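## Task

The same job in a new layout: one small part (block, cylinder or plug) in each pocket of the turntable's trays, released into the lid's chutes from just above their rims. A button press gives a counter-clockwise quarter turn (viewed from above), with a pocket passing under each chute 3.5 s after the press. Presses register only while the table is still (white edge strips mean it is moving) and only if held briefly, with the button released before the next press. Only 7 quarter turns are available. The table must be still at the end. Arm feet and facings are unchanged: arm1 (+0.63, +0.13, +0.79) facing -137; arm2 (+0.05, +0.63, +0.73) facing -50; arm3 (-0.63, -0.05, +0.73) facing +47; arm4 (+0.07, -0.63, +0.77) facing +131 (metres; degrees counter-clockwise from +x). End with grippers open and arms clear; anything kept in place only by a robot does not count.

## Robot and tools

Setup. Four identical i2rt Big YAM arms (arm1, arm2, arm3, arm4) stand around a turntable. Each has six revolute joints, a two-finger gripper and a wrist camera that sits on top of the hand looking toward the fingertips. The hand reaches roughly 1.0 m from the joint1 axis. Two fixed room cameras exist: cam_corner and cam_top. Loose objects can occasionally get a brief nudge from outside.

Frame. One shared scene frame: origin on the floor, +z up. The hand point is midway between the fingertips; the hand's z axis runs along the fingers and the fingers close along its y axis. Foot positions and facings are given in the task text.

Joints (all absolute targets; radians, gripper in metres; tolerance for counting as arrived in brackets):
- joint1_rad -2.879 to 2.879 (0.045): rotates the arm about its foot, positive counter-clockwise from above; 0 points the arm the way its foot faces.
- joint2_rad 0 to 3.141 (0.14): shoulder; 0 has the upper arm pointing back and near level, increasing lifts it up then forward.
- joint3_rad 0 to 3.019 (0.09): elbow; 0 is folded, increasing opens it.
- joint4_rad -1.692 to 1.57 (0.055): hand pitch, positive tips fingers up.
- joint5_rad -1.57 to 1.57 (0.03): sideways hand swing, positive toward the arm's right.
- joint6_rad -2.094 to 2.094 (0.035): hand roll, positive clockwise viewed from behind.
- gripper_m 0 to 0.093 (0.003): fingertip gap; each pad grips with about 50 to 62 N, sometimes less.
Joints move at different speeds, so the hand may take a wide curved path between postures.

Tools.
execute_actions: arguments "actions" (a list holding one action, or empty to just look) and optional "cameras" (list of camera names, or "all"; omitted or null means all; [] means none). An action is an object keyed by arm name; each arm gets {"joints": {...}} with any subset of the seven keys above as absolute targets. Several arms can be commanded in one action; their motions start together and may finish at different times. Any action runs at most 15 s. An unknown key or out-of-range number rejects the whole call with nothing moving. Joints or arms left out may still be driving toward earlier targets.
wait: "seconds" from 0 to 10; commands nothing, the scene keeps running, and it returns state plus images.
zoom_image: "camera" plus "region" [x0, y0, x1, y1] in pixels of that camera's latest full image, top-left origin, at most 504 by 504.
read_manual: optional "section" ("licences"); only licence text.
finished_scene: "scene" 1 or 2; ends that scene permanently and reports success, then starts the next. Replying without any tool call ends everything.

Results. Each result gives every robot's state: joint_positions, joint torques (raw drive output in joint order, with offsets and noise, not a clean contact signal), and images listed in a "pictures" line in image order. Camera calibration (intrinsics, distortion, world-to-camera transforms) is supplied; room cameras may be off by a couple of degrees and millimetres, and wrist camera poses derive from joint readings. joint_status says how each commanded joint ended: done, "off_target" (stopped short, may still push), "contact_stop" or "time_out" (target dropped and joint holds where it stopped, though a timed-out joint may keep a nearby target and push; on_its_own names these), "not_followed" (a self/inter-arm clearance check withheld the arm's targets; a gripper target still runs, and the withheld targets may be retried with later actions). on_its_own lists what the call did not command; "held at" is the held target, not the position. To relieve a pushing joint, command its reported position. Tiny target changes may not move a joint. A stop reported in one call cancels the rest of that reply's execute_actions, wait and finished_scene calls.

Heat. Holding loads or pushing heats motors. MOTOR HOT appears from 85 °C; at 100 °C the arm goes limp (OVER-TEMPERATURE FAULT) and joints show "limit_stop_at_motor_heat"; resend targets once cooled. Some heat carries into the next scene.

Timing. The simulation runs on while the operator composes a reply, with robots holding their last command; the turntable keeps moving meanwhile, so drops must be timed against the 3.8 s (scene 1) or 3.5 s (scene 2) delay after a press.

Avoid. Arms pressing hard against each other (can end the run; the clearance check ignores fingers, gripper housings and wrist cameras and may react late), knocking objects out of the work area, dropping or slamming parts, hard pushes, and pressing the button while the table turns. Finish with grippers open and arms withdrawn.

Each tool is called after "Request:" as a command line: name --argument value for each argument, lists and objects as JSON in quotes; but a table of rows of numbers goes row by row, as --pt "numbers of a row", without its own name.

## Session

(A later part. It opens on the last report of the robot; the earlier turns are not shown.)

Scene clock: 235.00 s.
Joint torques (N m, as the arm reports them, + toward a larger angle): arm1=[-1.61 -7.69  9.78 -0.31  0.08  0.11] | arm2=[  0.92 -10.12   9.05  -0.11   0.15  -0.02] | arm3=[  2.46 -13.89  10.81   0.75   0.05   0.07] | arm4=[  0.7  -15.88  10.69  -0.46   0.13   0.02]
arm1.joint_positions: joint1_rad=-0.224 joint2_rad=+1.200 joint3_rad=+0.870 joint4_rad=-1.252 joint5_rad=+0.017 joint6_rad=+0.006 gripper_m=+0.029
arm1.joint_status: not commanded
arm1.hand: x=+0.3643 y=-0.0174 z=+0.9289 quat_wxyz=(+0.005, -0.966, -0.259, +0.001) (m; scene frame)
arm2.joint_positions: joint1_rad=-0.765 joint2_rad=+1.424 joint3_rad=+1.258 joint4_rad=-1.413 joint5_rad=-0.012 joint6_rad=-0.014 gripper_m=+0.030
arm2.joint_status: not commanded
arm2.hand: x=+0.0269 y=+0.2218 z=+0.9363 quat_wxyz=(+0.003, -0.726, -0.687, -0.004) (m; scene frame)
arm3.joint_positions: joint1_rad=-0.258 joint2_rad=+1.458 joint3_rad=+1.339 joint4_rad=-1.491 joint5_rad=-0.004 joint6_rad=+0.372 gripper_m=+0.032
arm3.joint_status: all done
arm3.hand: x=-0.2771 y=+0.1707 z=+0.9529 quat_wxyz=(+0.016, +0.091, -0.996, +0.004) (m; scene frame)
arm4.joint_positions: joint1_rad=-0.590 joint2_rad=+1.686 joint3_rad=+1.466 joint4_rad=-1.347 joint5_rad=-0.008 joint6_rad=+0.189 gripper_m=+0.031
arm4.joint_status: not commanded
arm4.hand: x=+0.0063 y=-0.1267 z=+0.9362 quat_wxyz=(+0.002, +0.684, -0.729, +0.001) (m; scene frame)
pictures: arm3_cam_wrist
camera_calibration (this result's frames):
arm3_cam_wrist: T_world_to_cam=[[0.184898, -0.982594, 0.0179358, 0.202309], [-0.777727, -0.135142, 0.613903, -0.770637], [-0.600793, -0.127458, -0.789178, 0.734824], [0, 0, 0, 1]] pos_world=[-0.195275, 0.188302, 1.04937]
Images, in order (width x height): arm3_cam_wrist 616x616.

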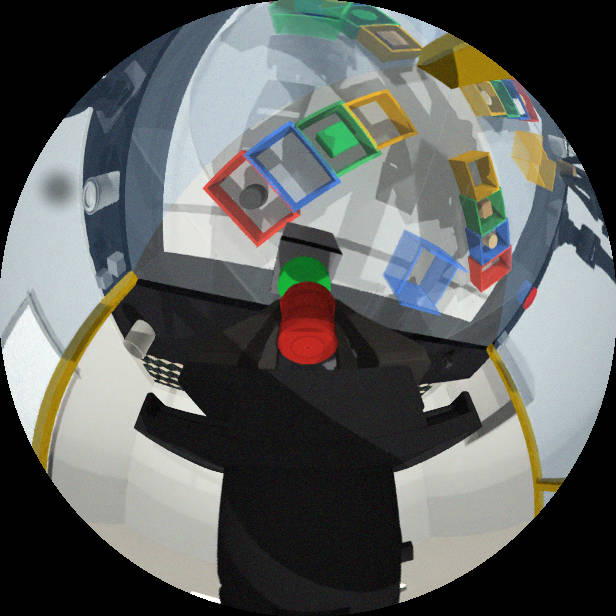

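Request:
execute_actions --actions '[{"arm3":{"joints":{"joint2_rad":1.585}}}]' --cameras '[]'

Request:
execute_actions --actions '[{"arm3":{"joints":{"joint1_rad":-0.578,"joint2_rad":1.32,"joint4_rad":-1.45}}}]' --cameras '[]'

Request:
execute_actions --actions '[{"arm3":{"joints":{"joint3_rad":1.145,"joint4_rad":-1.365}}}]' --cameras '[]'

Request:
wait --seconds 0.35

Request:
execute_actions --actions '[{"arm3":{"joints":{"gripper_m":0.055}},"arm4":{"joints":{"gripper_m":0.055}}}]' --cameras '["arm3_cam_wrist","arm4_cam_wrist"]'

Request:
execute_actions --actions '[{"arm3":{"joints":{"joint3_rad":1.38,"joint4_rad":-1.5,"gripper_m":0}},"arm4":{"joints":{"joint2_rad":0.8,"joint3_rad":0.95,"joint4_rad":-1.62,"joint6_rad":0,"gripper_m":0.09}}}]' --cameras '[]'

Request:
execute_actions --actions '[{"arm3":{"joints":{"joint1_rad":-0.262}},"arm4":{"joints":{"joint1_rad":0.953}}}]' --cameras '[]'

Request:
execute_actions --actions '[{"arm3":{"joints":{"joint2_rad":1.5}},"arm4":{"joints":{"joint2_rad":1.845,"joint3_rad":1.41,"joint4_rad":-1.05}}}]' --cameras '["arm3_cam_wrist","arm4_cam_wrist","cam_top"]'

Scene clock: 254.50 s.
Joint torques (N m, as the arm reports them, + toward a larger angle): arm1=[-1.58 -7.69  9.77 -0.35  0.09  0.11] | arm2=[  0.78 -10.07   9.04  -0.14   0.14  -0.03] | arm3=[ 2.09 -9.57  8.9   1.    0.04  0.09] | arm4=[  0.5  -15.85  10.62  -0.52   0.17   0.02]
arm1.joint_positions: joint1_rad=-0.224 joint2_rad=+1.200 joint3_rad=+0.870 joint4_rad=-1.252 joint5_rad=+0.017 joint6_rad=+0.006 gripper_m=+0.029
arm1.joint_status: not commanded
arm1.hand: x=+0.3643 y=-0.0174 z=+0.9289 quat_wxyz=(+0.005, -0.966, -0.259, +0.001) (m; scene frame)
arm2.joint_positions: joint1_rad=-0.765 joint2_rad=+1.424 joint3_rad=+1.258 joint4_rad=-1.413 joint5_rad=-0.012 joint6_rad=-0.014 gripper_m=+0.030
arm2.joint_status: not commanded
arm2.hand: x=+0.0269 y=+0.2218 z=+0.9363 quat_wxyz=(+0.003, -0.726, -0.687, -0.004) (m; scene frame)
arm3.joint_positions: joint1_rad=-0.258 joint2_rad=+1.547 joint3_rad=+1.364 joint4_rad=-1.500 joint5_rad=-0.005 joint6_rad=+0.372 gripper_m=+0.032
arm3.joint_status: all done
arm3.hand: x=-0.2665 y=+0.1774 z=+0.9266 quat_wxyz=(+0.049, +0.091, -0.994, +0.020) (m; scene frame)
arm4.joint_positions: joint1_rad=-0.590 joint2_rad=+1.686 joint3_rad=+1.466 joint4_rad=-1.347 joint5_rad=-0.008 joint6_rad=+0.189 gripper_m=+0.031
arm4.joint_status: not commanded
arm4.hand: x=+0.0063 y=-0.1267 z=+0.9362 quat_wxyz=(+0.002, +0.684, -0.729, +0.001) (m; scene frame)
pictures: none
No camera images: the call's "cameras" was empty. Leave "cameras" out to get every camera's image.

Scene clock: 255.80 s.
Joint torques (N m, as the arm reports them, + toward a larger angle): arm1=[-1.54 -7.68  9.77 -0.35  0.09  0.11] | arm2=[  0.94 -10.22   9.07  -0.06   0.15  -0.02] | arm3=[  2.37 -10.41   9.31   1.29  -0.08   0.07] | arm4=[  0.45 -15.76  10.69  -0.37   0.12   0.01]
arm1.joint_positions: joint1_rad=-0.224 joint2_rad=+1.200 joint3_rad=+0.870 joint4_rad=-1.252 joint5_rad=+0.017 joint6_rad=+0.006 gripper_m=+0.029
arm1.joint_status: not commanded
arm1.hand: x=+0.3643 y=-0.0174 z=+0.9289 quat_wxyz=(+0.005, -0.966, -0.259, +0.001) (m; scene frame)
arm2.joint_positions: joint1_rad=-0.765 joint2_rad=+1.424 joint3_rad=+1.258 joint4_rad=-1.413 joint5_rad=-0.012 joint6_rad=-0.014 gripper_m=+0.030
arm2.joint_status: not commanded
arm2.hand: x=+0.0269 y=+0.2218 z=+0.9363 quat_wxyz=(+0.003, -0.726, -0.687, -0.004) (m; scene frame)
arm3.joint_positions: joint1_rad=-0.590 joint2_rad=+1.321 joint3_rad=+1.364 joint4_rad=-1.458 joint5_rad=-0.002 joint6_rad=+0.373 gripper_m=+0.032
arm3.joint_status: all done
arm3.hand: x=-0.2276 y=+0.0421 z=+1.0169 quat_wxyz=(-0.076, -0.075, -0.994, -0.027) (m; scene frame)
arm4.joint_positions: joint1_rad=-0.590 joint2_rad=+1.686 joint3_rad=+1.466 joint4_rad=-1.347 joint5_rad=-0.008 joint6_rad=+0.189 gripper_m=+0.031
arm4.joint_status: not commanded
arm4.hand: x=+0.0063 y=-0.1267 z=+0.9362 quat_wxyz=(+0.002, +0.684, -0.729, +0.001) (m; scene frame)
pictures: none
No camera images: the call's "cameras" was empty. Leave "cameras" out to get every camera's image.

Scene clock: 256.73 s.
Joint torques (N m, as the arm reports them, + toward a larger angle): arm1=[-1.58 -7.73  9.79 -0.34  0.09  0.1 ] | arm2=[  0.88 -10.08   9.1   -0.06   0.13  -0.03] | arm3=[  2.45 -10.73   8.36   1.06  -0.1    0.09] | arm4=[  1.14 -16.24  10.62  -0.47   0.15   0.07]
arm1.joint_positions: joint1_rad=-0.224 joint2_rad=+1.200 joint3_rad=+0.870 joint4_rad=-1.252 joint5_rad=+0.017 joint6_rad=+0.006 gripper_m=+0.029
arm1.joint_status: not commanded
arm1.hand: x=+0.3643 y=-0.0174 z=+0.9289 quat_wxyz=(+0.005, -0.966, -0.259, +0.001) (m; scene frame)
arm2.joint_positions: joint1_rad=-0.765 joint2_rad=+1.424 joint3_rad=+1.258 joint4_rad=-1.413 joint5_rad=-0.012 joint6_rad=-0.014 gripper_m=+0.030
arm2.joint_status: not commanded
arm2.hand: x=+0.0269 y=+0.2218 z=+0.9363 quat_wxyz=(+0.003, -0.726, -0.687, -0.004) (m; scene frame)
arm3.joint_positions: joint1_rad=-0.590 joint2_rad=+1.324 joint3_rad=+1.136 joint4_rad=-1.378 joint5_rad=-0.002 joint6_rad=+0.373 gripper_m=+0.032
arm3.joint_status: all done
arm3.hand: x=-0.2683 y=+0.0333 z=+0.9260 quat_wxyz=(-0.004, -0.075, -0.997, -0.004) (m; scene frame)
arm4.joint_positions: joint1_rad=-0.590 joint2_rad=+1.686 joint3_rad=+1.466 joint4_rad=-1.347 joint5_rad=-0.008 joint6_rad=+0.189 gripper_m=+0.031
arm4.joint_status: not commanded
arm4.hand: x=+0.0063 y=-0.1267 z=+0.9362 quat_wxyz=(+0.002, +0.684, -0.729, +0.001) (m; scene frame)
pictures: none
No camera images: the call's "cameras" was empty. Leave "cameras" out to get every camera's image.

Scene clock: 257.10 s.
Joint torques (N m, as the arm reports them, + toward a larger angle): arm1=[-1.5  -7.58  9.79 -0.31  0.09  0.1 ] | arm2=[  0.86 -10.18   9.11  -0.1    0.15  -0.03] | arm3=[  2.36 -10.01   8.56   1.05  -0.08   0.07] | arm4=[  0.95 -15.77  10.72  -0.53   0.14   0.04]
arm1.joint_positions: joint1_rad=-0.224 joint2_rad=+1.200 joint3_rad=+0.870 joint4_rad=-1.252 joint5_rad=+0.017 joint6_rad=+0.006 gripper_m=+0.029
arm1.joint_status: not commanded
arm1.hand: x=+0.3643 y=-0.0174 z=+0.9289 quat_wxyz=(+0.005, -0.966, -0.259, +0.001) (m; scene frame)
arm2.joint_positions: joint1_rad=-0.765 joint2_rad=+1.424 joint3_rad=+1.258 joint4_rad=-1.413 joint5_rad=-0.012 joint6_rad=-0.014 gripper_m=+0.030
arm2.joint_status: not commanded
arm2.hand: x=+0.0269 y=+0.2218 z=+0.9363 quat_wxyz=(+0.003, -0.726, -0.687, -0.004) (m; scene frame)
arm3.joint_positions: joint1_rad=-0.590 joint2_rad=+1.324 joint3_rad=+1.136 joint4_rad=-1.378 joint5_rad=-0.002 joint6_rad=+0.373 gripper_m=+0.032
arm3.joint_status: all done
arm3.hand: x=-0.2683 y=+0.0333 z=+0.9260 quat_wxyz=(-0.004, -0.075, -0.997, -0.004) (m; scene frame)
arm4.joint_positions: joint1_rad=-0.590 joint2_rad=+1.686 joint3_rad=+1.466 joint4_rad=-1.347 joint5_rad=-0.008 joint6_rad=+0.189 gripper_m=+0.031
arm4.joint_status: not commanded
arm4.hand: x=+0.0063 y=-0.1267 z=+0.9362 quat_wxyz=(+0.002, +0.684, -0.729, +0.001) (m; scene frame)
wait: 0.37 s; at rest by 0.27 s
pictures: arm1_cam_wrist, arm2_cam_wrist, arm3_cam_wrist, arm4_cam_wrist, cam_corner, cam_top
camera_calibration (this result's frames):
arm1_cam_wrist: T_world_to_cam=[[-0.489852, 0.871401, 0.0265363, 0.164057], [0.708204, 0.379992, 0.595024, -0.802018], [0.508421, 0.310267, -0.80327, 0.688307], [0, 0, 0, 1]] pos_world=[0.298405, -0.0517581, 1.02576]
arm2_cam_wrist: T_world_to_cam=[[-0.997588, 0.0685299, -0.0110231, 0.0259492], [0.0486483, 0.803588, 0.593194, -0.731226], [0.0495095, 0.591227, -0.804984, 0.745019], [0, 0, 0, 1]] pos_world=[0.024574, 0.14535, 1.03377]
arm3_cam_wrist: T_world_to_cam=[[-0.146662, -0.989181, 0.00335246, -0.00907357], [-0.80421, 0.121209, 0.581854, -0.751813], [-0.575966, 0.0826397, -0.813286, 0.723308], [0, 0, 0, 1]] pos_world=[-0.189346, 0.0223771, 1.02573]
arm4_cam_wrist: T_world_to_cam=[[0.997045, -0.07627, 0.00913379, -0.0290293], [-0.0667631, -0.80162, 0.594095, -0.652733], [-0.0379898, -0.592949, -0.804343, 0.801261], [0, 0, 0, 1]] pos_world=[0.0158048, -0.0503505, 1.03254]
Images, in order (width x height): arm1_cam_wrist 616x616, arm2_cam_wrist 616x616, arm3_cam_wrist 616x616, arm4_cam_wrist 616x616, cam_corner 896x504, cam_top 896x504.

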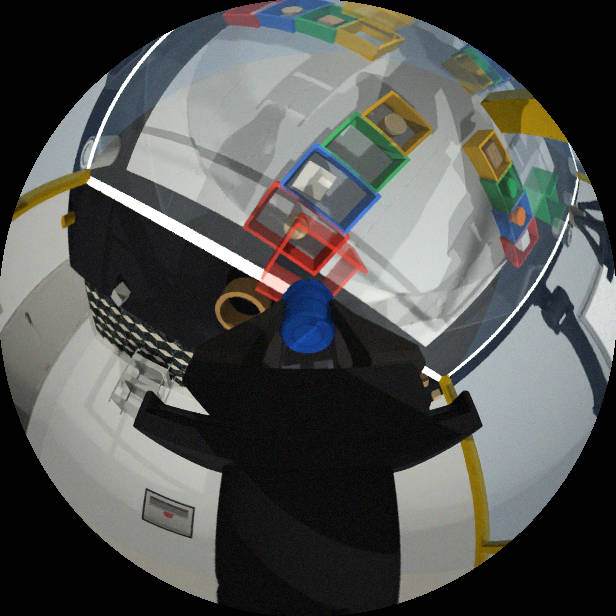

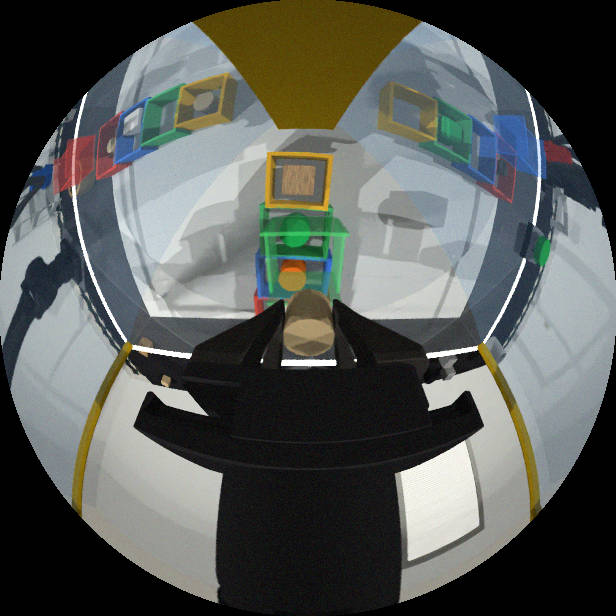

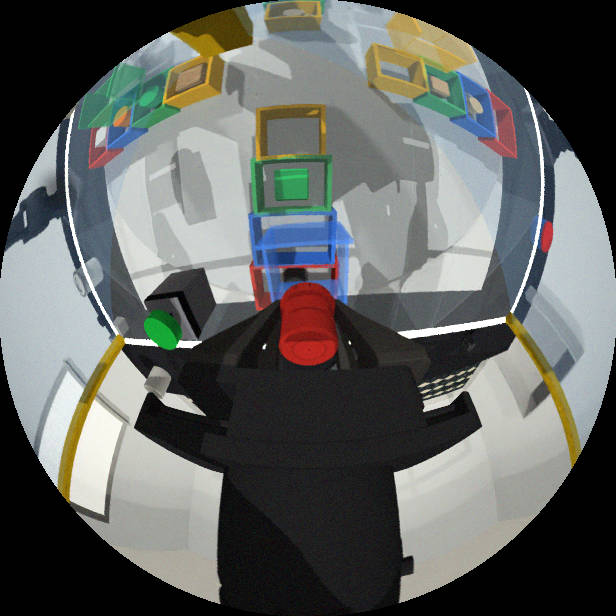

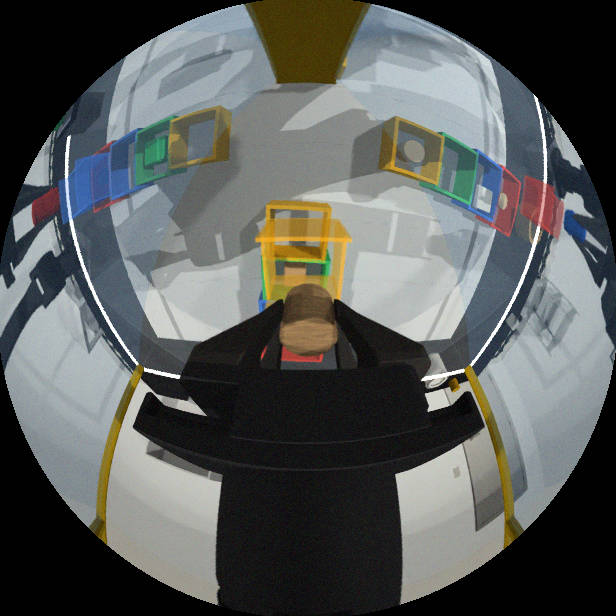

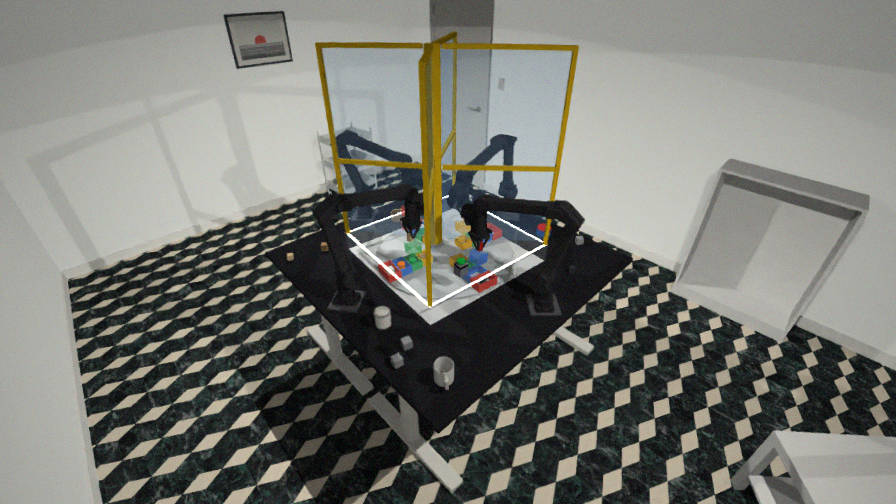

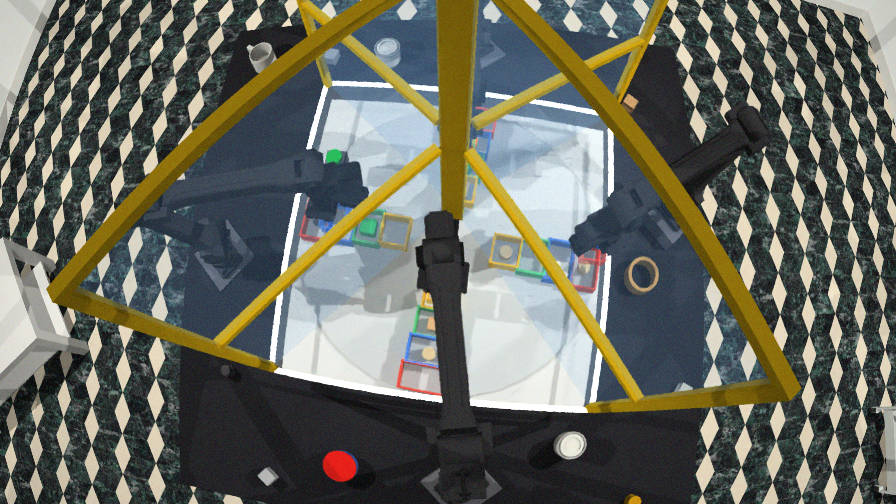

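Scene clock: 257.70 s.
Joint torques (N m, as the arm reports them, + toward a larger angle): arm1=[-1.62 -7.7   9.78 -0.33  0.09  0.11] | arm2=[  0.75 -10.02   9.04  -0.13   0.14  -0.01] | arm3=[  2.53 -10.58   8.39   1.02  -0.07   0.08] | arm4=[  0.57 -16.02  10.69  -0.47   0.15   0.03]
arm1.joint_positions: joint1_rad=-0.224 joint2_rad=+1.200 joint3_rad=+0.870 joint4_rad=-1.252 joint5_rad=+0.017 joint6_rad=+0.006 gripper_m=+0.029
arm1.joint_status: not commanded
arm1.hand: x=+0.3643 y=-0.0174 z=+0.9289 quat_wxyz=(+0.005, -0.966, -0.259, +0.001) (m; scene frame)
arm2.joint_positions: joint1_rad=-0.765 joint2_rad=+1.424 joint3_rad=+1.258 joint4_rad=-1.413 joint5_rad=-0.012 joint6_rad=-0.014 gripper_m=+0.030
arm2.joint_status: not commanded
arm2.hand: x=+0.0269 y=+0.2218 z=+0.9363 quat_wxyz=(+0.003, -0.726, -0.687, -0.004) (m; scene frame)
arm3.joint_positions: joint1_rad=-0.590 joint2_rad=+1.324 joint3_rad=+1.136 joint4_rad=-1.378 joint5_rad=-0.002 joint6_rad=+0.373 gripper_m=+0.055
arm3.joint_status: all done
arm3.hand: x=-0.2683 y=+0.0333 z=+0.9260 quat_wxyz=(-0.004, -0.075, -0.997, -0.004) (m; scene frame)
arm4.joint_positions: joint1_rad=-0.590 joint2_rad=+1.686 joint3_rad=+1.466 joint4_rad=-1.347 joint5_rad=-0.008 joint6_rad=+0.190 gripper_m=+0.055
arm4.joint_status: all done
arm4.hand: x=+0.0063 y=-0.1267 z=+0.9362 quat_wxyz=(+0.002, +0.684, -0.729, +0.001) (m; scene frame)
pictures: arm3_cam_wrist, arm4_cam_wrist
camera_calibration (this result's frames):
arm3_cam_wrist: T_world_to_cam=[[-0.146662, -0.989181, 0.00335246, -0.00907357], [-0.80421, 0.121209, 0.581854, -0.751813], [-0.575966, 0.0826397, -0.813286, 0.723308], [0, 0, 0, 1]] pos_world=[-0.189346, 0.0223771, 1.02573]
arm4_cam_wrist: T_world_to_cam=[[0.997016, -0.0766503, 0.00913547, -0.0290789], [-0.0670699, -0.801594, 0.594095, -0.652728], [-0.0382147, -0.592935, -0.804343, 0.801264], [0, 0, 0, 1]] pos_world=[0.0158338, -0.050354, 1.03254]
Images, in order (width x height): arm3_cam_wrist 616x616, arm4_cam_wrist 616x616.

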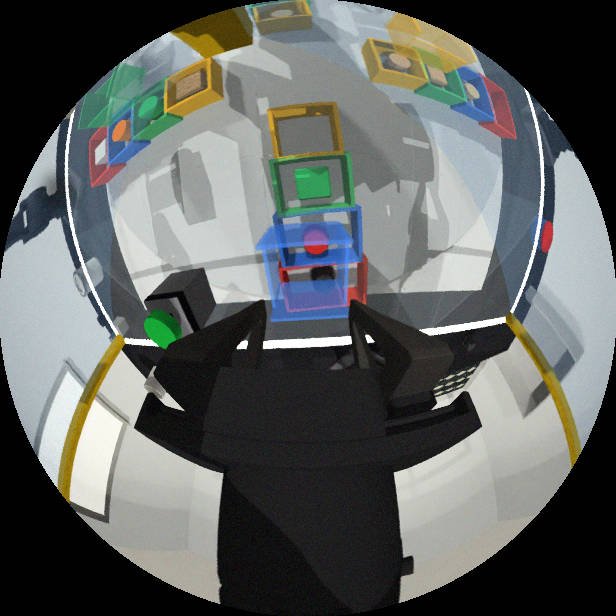

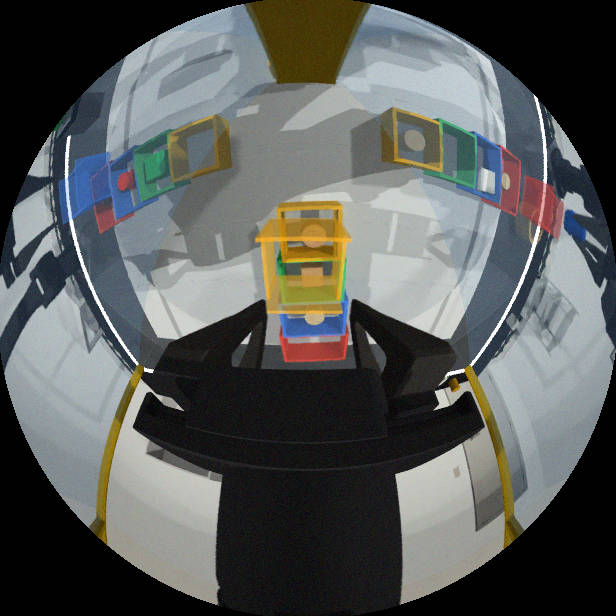

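Scene clock: 259.10 s.
Joint torques (N m, as the arm reports them, + toward a larger angle): arm1=[-1.59 -7.71  9.78 -0.33  0.09  0.1 ] | arm2=[  0.87 -10.1    9.1   -0.07   0.14  -0.02] | arm3=[ 2.69 -9.91 10.63  0.21 -0.11  0.08] | arm4=[ 1.19 -2.27  7.64 -0.08  0.11 -0.16]
arm1.joint_positions: joint1_rad=-0.224 joint2_rad=+1.200 joint3_rad=+0.870 joint4_rad=-1.252 joint5_rad=+0.017 joint6_rad=+0.006 gripper_m=+0.029
arm1.joint_status: not commanded
arm1.hand: x=+0.3643 y=-0.0174 z=+0.9289 quat_wxyz=(+0.005, -0.966, -0.259, +0.001) (m; scene frame)
arm2.joint_positions: joint1_rad=-0.765 joint2_rad=+1.424 joint3_rad=+1.258 joint4_rad=-1.413 joint5_rad=-0.012 joint6_rad=-0.014 gripper_m=+0.030
arm2.joint_status: not commanded
arm2.hand: x=+0.0269 y=+0.2218 z=+0.9363 quat_wxyz=(+0.003, -0.726, -0.687, -0.004) (m; scene frame)
arm3.joint_positions: joint1_rad=-0.590 joint2_rad=+1.316 joint3_rad=+1.343 joint4_rad=-1.488 joint5_rad=-0.002 joint6_rad=+0.373 gripper_m=+0.000
arm3.joint_status: all done
arm3.hand: x=-0.2401 y=+0.0393 z=+1.0090 quat_wxyz=(-0.054, -0.075, -0.996, -0.020) (m; scene frame)
arm4.joint_positions: joint1_rad=-0.590 joint2_rad=+0.798 joint3_rad=+0.953 joint4_rad=-1.612 joint5_rad=-0.008 joint6_rad=+0.011 gripper_m=+0.090
arm4.joint_status: all done
arm4.hand: x=+0.0426 y=-0.4187 z=+1.0328 quat_wxyz=(-0.034, +0.746, -0.664, -0.041) (m; scene frame)
pictures: none
No camera images: the call's "cameras" was empty. Leave "cameras" out to get every camera's image.

Scene clock: 260.87 s.
Joint torques (N m, as the arm reports them, + toward a larger angle): arm1=[-1.55 -7.67  9.77 -0.34  0.09  0.11] | arm2=[ 0.8  -9.95  9.07 -0.06  0.15 -0.02] | arm3=[ 0.81 -9.84 10.77  0.24  0.04  0.06] | arm4=[ 0.93 -2.5   7.52 -0.03  0.1  -0.18]
arm1.joint_positions: joint1_rad=-0.224 joint2_rad=+1.200 joint3_rad=+0.870 joint4_rad=-1.252 joint5_rad=+0.017 joint6_rad=+0.006 gripper_m=+0.029
arm1.joint_status: not commanded
arm1.hand: x=+0.3643 y=-0.0174 z=+0.9289 quat_wxyz=(+0.005, -0.966, -0.259, +0.001) (m; scene frame)
arm2.joint_positions: joint1_rad=-0.765 joint2_rad=+1.424 joint3_rad=+1.258 joint4_rad=-1.413 joint5_rad=-0.012 joint6_rad=-0.014 gripper_m=+0.030
arm2.joint_status: not commanded
arm2.hand: x=+0.0269 y=+0.2218 z=+0.9363 quat_wxyz=(+0.003, -0.726, -0.687, -0.004) (m; scene frame)
arm3.joint_positions: joint1_rad=-0.256 joint2_rad=+1.316 joint3_rad=+1.343 joint4_rad=-1.488 joint5_rad=-0.004 joint6_rad=+0.373 gripper_m=+0.000
arm3.joint_status: all done
arm3.hand: x=-0.2909 y=+0.1630 z=+1.0095 quat_wxyz=(-0.050, +0.092, -0.994, -0.029) (m; scene frame)
arm4.joint_positions: joint1_rad=+0.951 joint2_rad=+0.798 joint3_rad=+0.953 joint4_rad=-1.612 joint5_rad=-0.008 joint6_rad=+0.009 gripper_m=+0.090
arm4.joint_status: all done
arm4.hand: x=-0.1405 y=-0.6494 z=+1.0332 quat_wxyz=(+0.010, +0.998, +0.043, -0.054) (m; scene frame)
pictures: none
No camera images: the call's "cameras" was empty. Leave "cameras" out to get every camera's image.

Scene clock: 262.47 s.
Joint torques (N m, as the arm reports them, + toward a larger angle): arm1=[-1.55 -7.68  9.81 -0.33  0.09  0.11] | arm2=[  0.89 -10.07   9.06  -0.08   0.15  -0.02] | arm3=[  1.15 -13.35  10.36   0.     0.01   0.07] | arm4=[  0.95 -18.47   8.47   0.55   0.08  -0.17]
arm1.joint_positions: joint1_rad=-0.224 joint2_rad=+1.200 joint3_rad=+0.870 joint4_rad=-1.252 joint5_rad=+0.017 joint6_rad=+0.006 gripper_m=+0.029
arm1.joint_status: not commanded
arm1.hand: x=+0.3643 y=-0.0174 z=+0.9289 quat_wxyz=(+0.005, -0.966, -0.259, +0.001) (m; scene frame)
arm2.joint_positions: joint1_rad=-0.765 joint2_rad=+1.424 joint3_rad=+1.258 joint4_rad=-1.413 joint5_rad=-0.012 joint6_rad=-0.014 gripper_m=+0.030
arm2.joint_status: not commanded
arm2.hand: x=+0.0269 y=+0.2218 z=+0.9363 quat_wxyz=(+0.003, -0.726, -0.687, -0.004) (m; scene frame)
arm3.joint_positions: joint1_rad=-0.256 joint2_rad=+1.504 joint3_rad=+1.343 joint4_rad=-1.491 joint5_rad=-0.004 joint6_rad=+0.373 gripper_m=+0.000
arm3.joint_status: all done
arm3.hand: x=-0.2732 y=+0.1742 z=+0.9360 quat_wxyz=(+0.035, +0.092, -0.995, +0.014) (m; scene frame)
arm4.joint_positions: joint1_rad=+0.951 joint2_rad=+1.869 joint3_rad=+1.385 joint4_rad=-1.063 joint5_rad=-0.008 joint6_rad=+0.009 gripper_m=+0.090
arm4.joint_status: all done
arm4.hand: x=-0.4683 y=-0.6822 z=+0.8165 quat_wxyz=(+0.008, +0.999, +0.043, -0.009) (m; scene frame)
pictures: arm3_cam_wrist, arm4_cam_wrist, cam_top
camera_calibration (this result's frames):
arm3_cam_wrist: T_world_to_cam=[[0.187461, -0.981693, 0.0337149, 0.191134], [-0.754815, -0.122003, 0.644492, -0.781396], [-0.62858, -0.146266, -0.763868, 0.696276], [0, 0, 0, 1]] pos_world=[-0.187975, 0.194143, 1.02902]
arm4_cam_wrist: T_world_to_cam=[[-0.0735092, 0.997289, -0.00342119, 0.644166], [0.815348, 0.0620733, 0.575634, -0.041208], [0.574286, 0.039525, -0.8177, 1.08662], [0, 0, 0, 1]] pos_world=[-0.543079, -0.68281, 0.914454]
Images, in order (width x height): arm3_cam_wrist 616x616, arm4_cam_wrist 616x616, cam_top 896x504.

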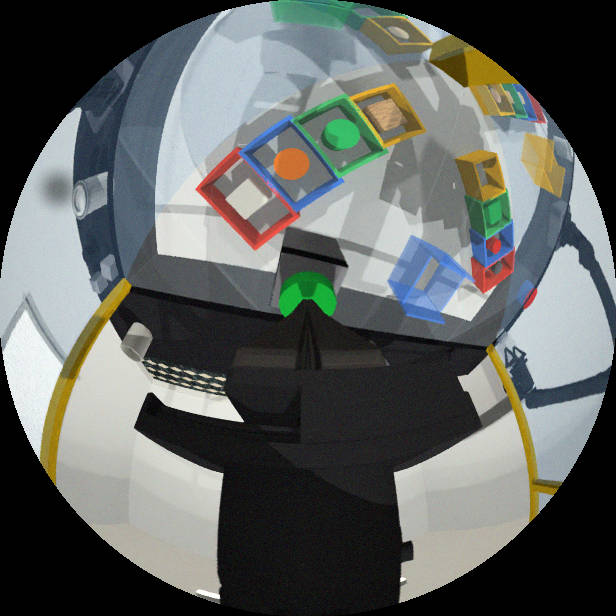

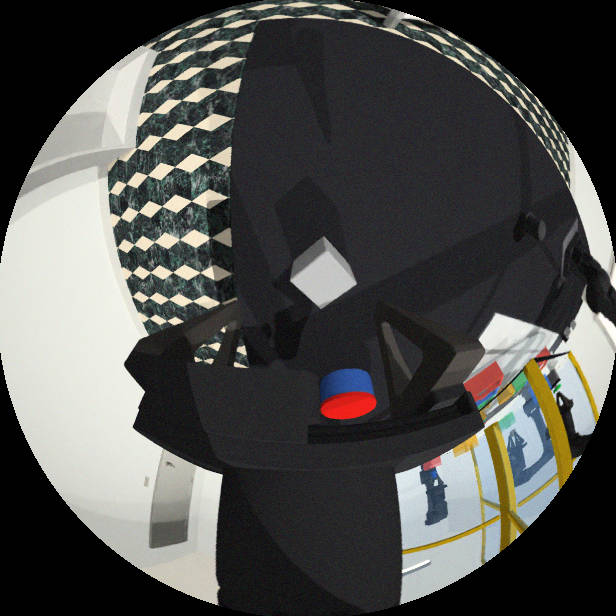

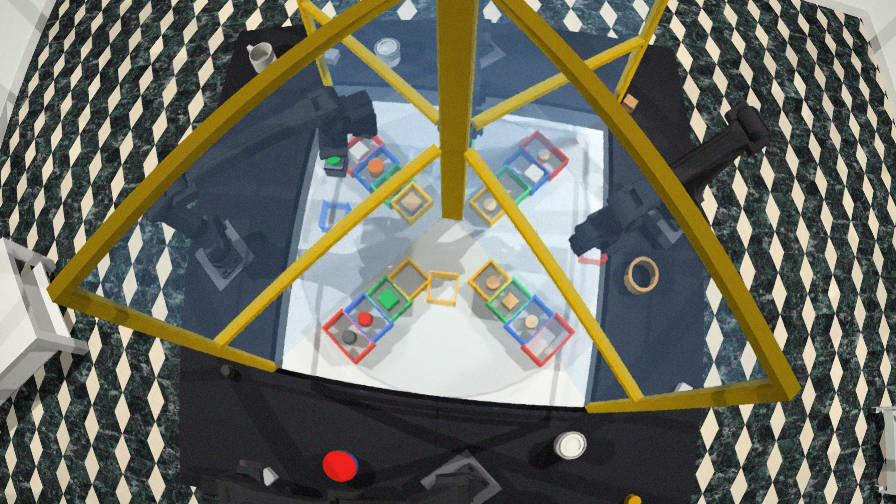

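Request:
execute_actions --actions '[{"arm4":{"joints":{"joint1_rad":0.922,"joint6_rad":0.78}}}]' --cameras '[]'

Request:
execute_actions --actions '[{"arm4":{"joints":{"joint2_rad":1.965,"joint3_rad":1.33,"joint4_rad":-0.905}}}]' --cameras '["arm4_cam_wrist"]'

Scene clock: 269.90 s.
Joint torques (N m, as the arm reports them, + toward a larger angle): arm1=[-1.53 -7.65  9.82 -0.32  0.09  0.11] | arm2=[ 0.77 -9.95  9.09 -0.09  0.14 -0.02] | arm3=[  1.11 -13.31  10.41  -0.01   0.03   0.08] | arm4=[  0.24 -18.39   8.53   0.71   0.17   0.02]
arm1.joint_positions: joint1_rad=-0.224 joint2_rad=+1.200 joint3_rad=+0.870 joint4_rad=-1.252 joint5_rad=+0.017 joint6_rad=+0.006 gripper_m=+0.029
arm1.joint_status: not commanded
arm1.hand: x=+0.3643 y=-0.0174 z=+0.9289 quat_wxyz=(+0.005, -0.966, -0.259, +0.001) (m; scene frame)
arm2.joint_positions: joint1_rad=-0.765 joint2_rad=+1.424 joint3_rad=+1.258 joint4_rad=-1.413 joint5_rad=-0.012 joint6_rad=-0.014 gripper_m=+0.030
arm2.joint_status: not commanded
arm2.hand: x=+0.0269 y=+0.2218 z=+0.9363 quat_wxyz=(+0.003, -0.726, -0.687, -0.004) (m; scene frame)
arm3.joint_positions: joint1_rad=-0.256 joint2_rad=+1.504 joint3_rad=+1.343 joint4_rad=-1.491 joint5_rad=-0.004 joint6_rad=+0.373 gripper_m=+0.000
arm3.joint_status: not commanded
arm3.hand: x=-0.2732 y=+0.1742 z=+0.9360 quat_wxyz=(+0.035, +0.092, -0.995, +0.014) (m; scene frame)
arm4.joint_positions: joint1_rad=+0.923 joint2_rad=+1.869 joint3_rad=+1.385 joint4_rad=-1.063 joint5_rad=-0.008 joint6_rad=+0.769 gripper_m=+0.090
arm4.joint_status: all done
arm4.hand: x=-0.4696 y=-0.6672 z=+0.8164 quat_wxyz=(+0.010, +0.939, -0.343, -0.006) (m; scene frame)
pictures: none
No camera images: the call's "cameras" was empty. Leave "cameras" out to get every camera's image.

Scene clock: 270.83 s.
Joint torques (N m, as the arm reports them, + toward a larger angle): arm1=[-1.57 -7.69  9.8  -0.34  0.09  0.11] | arm2=[  0.93 -10.04   9.08  -0.2    0.14  -0.03] | arm3=[  0.62 -13.38  10.39   0.01   0.02   0.06] | arm4=[  0.36 -18.47   6.4    0.56   0.2    0.01]
arm1.joint_positions: joint1_rad=-0.224 joint2_rad=+1.200 joint3_rad=+0.870 joint4_rad=-1.252 joint5_rad=+0.017 joint6_rad=+0.006 gripper_m=+0.029
arm1.joint_status: not commanded
arm1.hand: x=+0.3643 y=-0.0174 z=+0.9289 quat_wxyz=(+0.005, -0.966, -0.259, +0.001) (m; scene frame)
arm2.joint_positions: joint1_rad=-0.765 joint2_rad=+1.424 joint3_rad=+1.258 joint4_rad=-1.413 joint5_rad=-0.012 joint6_rad=-0.014 gripper_m=+0.030
arm2.joint_status: not commanded
arm2.hand: x=+0.0269 y=+0.2218 z=+0.9363 quat_wxyz=(+0.003, -0.726, -0.687, -0.004) (m; scene frame)
arm3.joint_positions: joint1_rad=-0.256 joint2_rad=+1.504 joint3_rad=+1.343 joint4_rad=-1.491 joint5_rad=-0.004 joint6_rad=+0.373 gripper_m=+0.000
arm3.joint_status: not commanded
arm3.hand: x=-0.2732 y=+0.1742 z=+0.9360 quat_wxyz=(+0.035, +0.092, -0.995, +0.014) (m; scene frame)
arm4.joint_positions: joint1_rad=+0.922 joint2_rad=+1.981 joint3_rad=+1.324 joint4_rad=-0.919 joint5_rad=-0.009 joint6_rad=+0.771 gripper_m=+0.090
arm4.joint_status: all done
arm4.hand: x=-0.4635 y=-0.6670 z=+0.7391 quat_wxyz=(+0.005, +0.939, -0.345, +0.008) (m; scene frame)
pictures: arm4_cam_wrist
camera_calibration (this result's frames):
arm4_cam_wrist: T_world_to_cam=[[0.656528, 0.75426, 0.0079002, 0.796945], [0.597492, -0.526408, 0.604895, -0.516697], [0.460407, -0.39241, -0.796266, 0.663269], [0, 0, 0, 1]] pos_world=[-0.519869, -0.612824, 0.83439]
Images, in order (width x height): arm4_cam_wrist 616x616.

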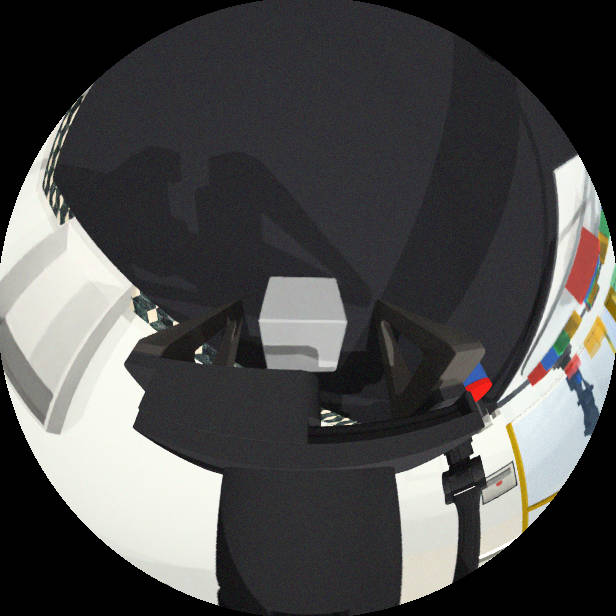

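Request:
execute_actions --actions '[{"arm4":{"joints":{"gripper_m":0}}}]' --cameras '[]'

Request:
execute_actions --actions '[{"arm4":{"joints":{"joint2_rad":0.85,"joint3_rad":1.1,"joint4_rad":-1.62,"joint6_rad":0.18}}}]' --cameras '[]'

Request:
execute_actions --actions '[{"arm4":{"joints":{"joint1_rad":-0.592}}}]' --cameras '[]'

Request:
execute_actions --actions '[{"arm4":{"joints":{"joint2_rad":1.6,"joint3_rad":1.51,"joint4_rad":-1.4}}}]' --cameras '[]'

Request:
execute_actions --actions '[{"arm4":{"joints":{"joint2_rad":1.675,"joint4_rad":-1.335}}}]' --cameras '["arm4_cam_wrist"]'

Scene clock: 281.17 s.
Joint torques (N m, as the arm reports them, + toward a larger angle): arm1=[-1.55 -7.63  9.8  -0.35  0.09  0.11] | arm2=[  0.65 -10.12   9.03  -0.08   0.16  -0.02] | arm3=[  1.15 -13.51  10.35  -0.04   0.02   0.09] | arm4=[  0.76 -18.41   6.4    0.53   0.16   0.02]
arm1.joint_positions: joint1_rad=-0.224 joint2_rad=+1.200 joint3_rad=+0.870 joint4_rad=-1.252 joint5_rad=+0.017 joint6_rad=+0.006 gripper_m=+0.029
arm1.joint_status: not commanded
arm1.hand: x=+0.3643 y=-0.0174 z=+0.9289 quat_wxyz=(+0.005, -0.966, -0.259, +0.001) (m; scene frame)
arm2.joint_positions: joint1_rad=-0.765 joint2_rad=+1.424 joint3_rad=+1.258 joint4_rad=-1.413 joint5_rad=-0.012 joint6_rad=-0.014 gripper_m=+0.030
arm2.joint_status: not commanded
arm2.hand: x=+0.0269 y=+0.2218 z=+0.9363 quat_wxyz=(+0.003, -0.726, -0.687, -0.004) (m; scene frame)
arm3.joint_positions: joint1_rad=-0.256 joint2_rad=+1.504 joint3_rad=+1.343 joint4_rad=-1.491 joint5_rad=-0.004 joint6_rad=+0.373 gripper_m=+0.000
arm3.joint_status: not commanded
arm3.hand: x=-0.2732 y=+0.1742 z=+0.9360 quat_wxyz=(+0.035, +0.092, -0.995, +0.014) (m; scene frame)
arm4.joint_positions: joint1_rad=+0.922 joint2_rad=+1.981 joint3_rad=+1.324 joint4_rad=-0.918 joint5_rad=-0.008 joint6_rad=+0.771 gripper_m=+0.039
arm4.joint_status: gripper_m off_target (ended at +0.039, target +0.000)
arm4.hand: x=-0.4637 y=-0.6669 z=+0.7391 quat_wxyz=(+0.005, +0.939, -0.345, +0.007) (m; scene frame)
pictures: none
No camera images: the call's "cameras" was empty. Leave "cameras" out to get every camera's image.

Scene clock: 282.77 s.
Joint torques (N m, as the arm reports them, + toward a larger angle): arm1=[-1.54 -7.7   9.78 -0.34  0.09  0.11] | arm2=[  0.79 -10.3    9.09  -0.13   0.13  -0.03] | arm3=[  0.82 -12.79  10.41  -0.11   0.03   0.06] | arm4=[ 0.84 -3.79  8.9   0.03  0.11 -0.27]
arm1.joint_positions: joint1_rad=-0.224 joint2_rad=+1.200 joint3_rad=+0.870 joint4_rad=-1.252 joint5_rad=+0.017 joint6_rad=+0.006 gripper_m=+0.029
arm1.joint_status: not commanded
arm1.hand: x=+0.3643 y=-0.0174 z=+0.9289 quat_wxyz=(+0.005, -0.966, -0.259, +0.001) (m; scene frame)
arm2.joint_positions: joint1_rad=-0.765 joint2_rad=+1.424 joint3_rad=+1.258 joint4_rad=-1.413 joint5_rad=-0.012 joint6_rad=-0.014 gripper_m=+0.030
arm2.joint_status: not commanded
arm2.hand: x=+0.0269 y=+0.2218 z=+0.9363 quat_wxyz=(+0.003, -0.726, -0.687, -0.004) (m; scene frame)
arm3.joint_positions: joint1_rad=-0.256 joint2_rad=+1.504 joint3_rad=+1.343 joint4_rad=-1.491 joint5_rad=-0.004 joint6_rad=+0.373 gripper_m=+0.000
arm3.joint_status: not commanded
arm3.hand: x=-0.2732 y=+0.1742 z=+0.9360 quat_wxyz=(+0.035, +0.092, -0.995, +0.014) (m; scene frame)
arm4.joint_positions: joint1_rad=+0.922 joint2_rad=+0.854 joint3_rad=+1.086 joint4_rad=-1.611 joint5_rad=-0.008 joint6_rad=+0.191 gripper_m=+0.039
arm4.joint_status: all done
arm4.hand: x=-0.1726 y=-0.6452 z=+1.0760 quat_wxyz=(+0.019, +0.994, -0.062, -0.091) (m; scene frame)
pictures: none
No camera images: the call's "cameras" was empty. Leave "cameras" out to get every camera's image.

Scene clock: 284.50 s.
Joint torques (N m, as the arm reports them, + toward a larger angle): arm1=[-1.57 -7.68  9.79 -0.32  0.09  0.12] | arm2=[  0.91 -10.18   9.01  -0.12   0.14  -0.03] | arm3=[  1.21 -13.19  10.37   0.04   0.02   0.08] | arm4=[ 0.18 -3.68  8.93  0.11  0.12 -0.21]
arm1.joint_positions: joint1_rad=-0.224 joint2_rad=+1.200 joint3_rad=+0.870 joint4_rad=-1.252 joint5_rad=+0.017 joint6_rad=+0.006 gripper_m=+0.029
arm1.joint_status: not commanded
arm1.hand: x=+0.3643 y=-0.0174 z=+0.9289 quat_wxyz=(+0.005, -0.966, -0.259, +0.001) (m; scene frame)
arm2.joint_positions: joint1_rad=-0.765 joint2_rad=+1.424 joint3_rad=+1.258 joint4_rad=-1.413 joint5_rad=-0.012 joint6_rad=-0.014 gripper_m=+0.030
arm2.joint_status: not commanded
arm2.hand: x=+0.0269 y=+0.2218 z=+0.9363 quat_wxyz=(+0.003, -0.726, -0.687, -0.004) (m; scene frame)
arm3.joint_positions: joint1_rad=-0.256 joint2_rad=+1.504 joint3_rad=+1.343 joint4_rad=-1.491 joint5_rad=-0.004 joint6_rad=+0.373 gripper_m=+0.000
arm3.joint_status: not commanded
arm3.hand: x=-0.2732 y=+0.1742 z=+0.9360 quat_wxyz=(+0.035, +0.092, -0.995, +0.014) (m; scene frame)
arm4.joint_positions: joint1_rad=-0.590 joint2_rad=+0.854 joint3_rad=+1.086 joint4_rad=-1.611 joint5_rad=-0.008 joint6_rad=+0.189 gripper_m=+0.039
arm4.joint_status: all done
arm4.hand: x=+0.0385 y=-0.3872 z=+1.0756 quat_wxyz=(-0.053, +0.682, -0.726, -0.075) (m; scene frame)
pictures: none
No camera images: the call's "cameras" was empty. Leave "cameras" out to get every camera's image.

Scene clock: 286.03 s.
Joint torques (N m, as the arm reports them, + toward a larger angle): arm1=[-1.53 -7.69  9.81 -0.33  0.09  0.11] | arm2=[  1.   -10.15   9.04  -0.05   0.14  -0.01] | arm3=[  1.41 -13.71  10.41  -0.07   0.     0.08] | arm4=[  0.38 -16.28  11.15   0.3    0.14  -0.21]
arm1.joint_positions: joint1_rad=-0.224 joint2_rad=+1.200 joint3_rad=+0.870 joint4_rad=-1.252 joint5_rad=+0.017 joint6_rad=+0.006 gripper_m=+0.029
arm1.joint_status: not commanded
arm1.hand: x=+0.3643 y=-0.0174 z=+0.9289 quat_wxyz=(+0.005, -0.966, -0.259, +0.001) (m; scene frame)
arm2.joint_positions: joint1_rad=-0.765 joint2_rad=+1.424 joint3_rad=+1.258 joint4_rad=-1.413 joint5_rad=-0.012 joint6_rad=-0.014 gripper_m=+0.030
arm2.joint_status: not commanded
arm2.hand: x=+0.0269 y=+0.2218 z=+0.9363 quat_wxyz=(+0.003, -0.726, -0.687, -0.004) (m; scene frame)
arm3.joint_positions: joint1_rad=-0.256 joint2_rad=+1.504 joint3_rad=+1.343 joint4_rad=-1.491 joint5_rad=-0.004 joint6_rad=+0.373 gripper_m=+0.000
arm3.joint_status: not commanded
arm3.hand: x=-0.2732 y=+0.1742 z=+0.9360 quat_wxyz=(+0.035, +0.092, -0.995, +0.014) (m; scene frame)
arm4.joint_positions: joint1_rad=-0.590 joint2_rad=+1.633 joint3_rad=+1.459 joint4_rad=-1.407 joint5_rad=-0.008 joint6_rad=+0.189 gripper_m=+0.039
arm4.joint_status: all done
arm4.hand: x=+0.0087 y=-0.1461 z=+0.9593 quat_wxyz=(+0.006, +0.684, -0.729, +0.006) (m; scene frame)
pictures: none
No camera images: the call's "cameras" was empty. Leave "cameras" out to get every camera's image.

Scene clock: 286.90 s.
Joint torques (N m, as the arm reports them, + toward a larger angle): arm1=[-1.54 -7.69  9.78 -0.33  0.09  0.11] | arm2=[  0.81 -10.49   9.03  -0.07   0.14  -0.03] | arm3=[  1.26 -13.78  10.38  -0.02   0.02   0.08] | arm4=[  0.15 -15.54  11.21   0.65   0.15  -0.2 ]
arm1.joint_positions: joint1_rad=-0.224 joint2_rad=+1.200 joint3_rad=+0.870 joint4_rad=-1.252 joint5_rad=+0.017 joint6_rad=+0.006 gripper_m=+0.029
arm1.joint_status: not commanded
arm1.hand: x=+0.3643 y=-0.0174 z=+0.9289 quat_wxyz=(+0.005, -0.966, -0.259, +0.001) (m; scene frame)
arm2.joint_positions: joint1_rad=-0.765 joint2_rad=+1.424 joint3_rad=+1.258 joint4_rad=-1.413 joint5_rad=-0.012 joint6_rad=-0.014 gripper_m=+0.030
arm2.joint_status: not commanded
arm2.hand: x=+0.0269 y=+0.2218 z=+0.9363 quat_wxyz=(+0.003, -0.726, -0.687, -0.004) (m; scene frame)
arm3.joint_positions: joint1_rad=-0.256 joint2_rad=+1.504 joint3_rad=+1.343 joint4_rad=-1.491 joint5_rad=-0.004 joint6_rad=+0.373 gripper_m=+0.000
arm3.joint_status: not commanded
arm3.hand: x=-0.2732 y=+0.1742 z=+0.9360 quat_wxyz=(+0.035, +0.092, -0.995, +0.014) (m; scene frame)
arm4.joint_positions: joint1_rad=-0.590 joint2_rad=+1.688 joint3_rad=+1.459 joint4_rad=-1.349 joint5_rad=-0.008 joint6_rad=+0.189 gripper_m=+0.039
arm4.joint_status: all done
arm4.hand: x=+0.0067 y=-0.1294 z=+0.9328 quat_wxyz=(+0.005, +0.684, -0.729, +0.005) (m; scene frame)
pictures: arm4_cam_wrist
camera_calibration (this result's frames):
arm4_cam_wrist: T_world_to_cam=[[0.997025, -0.0762092, 0.0115707, -0.0318924], [-0.0677954, -0.795533, 0.602105, -0.659528], [-0.0366811, -0.601098, -0.798333, 0.790257], [0, 0, 0, 1]] pos_world=[0.016072, -0.0520851, 1.02836]
Images, in order (width x height): arm4_cam_wrist 616x616.

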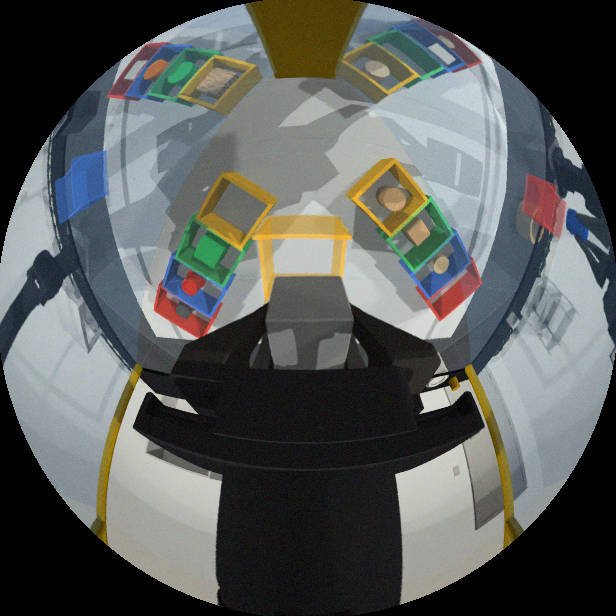

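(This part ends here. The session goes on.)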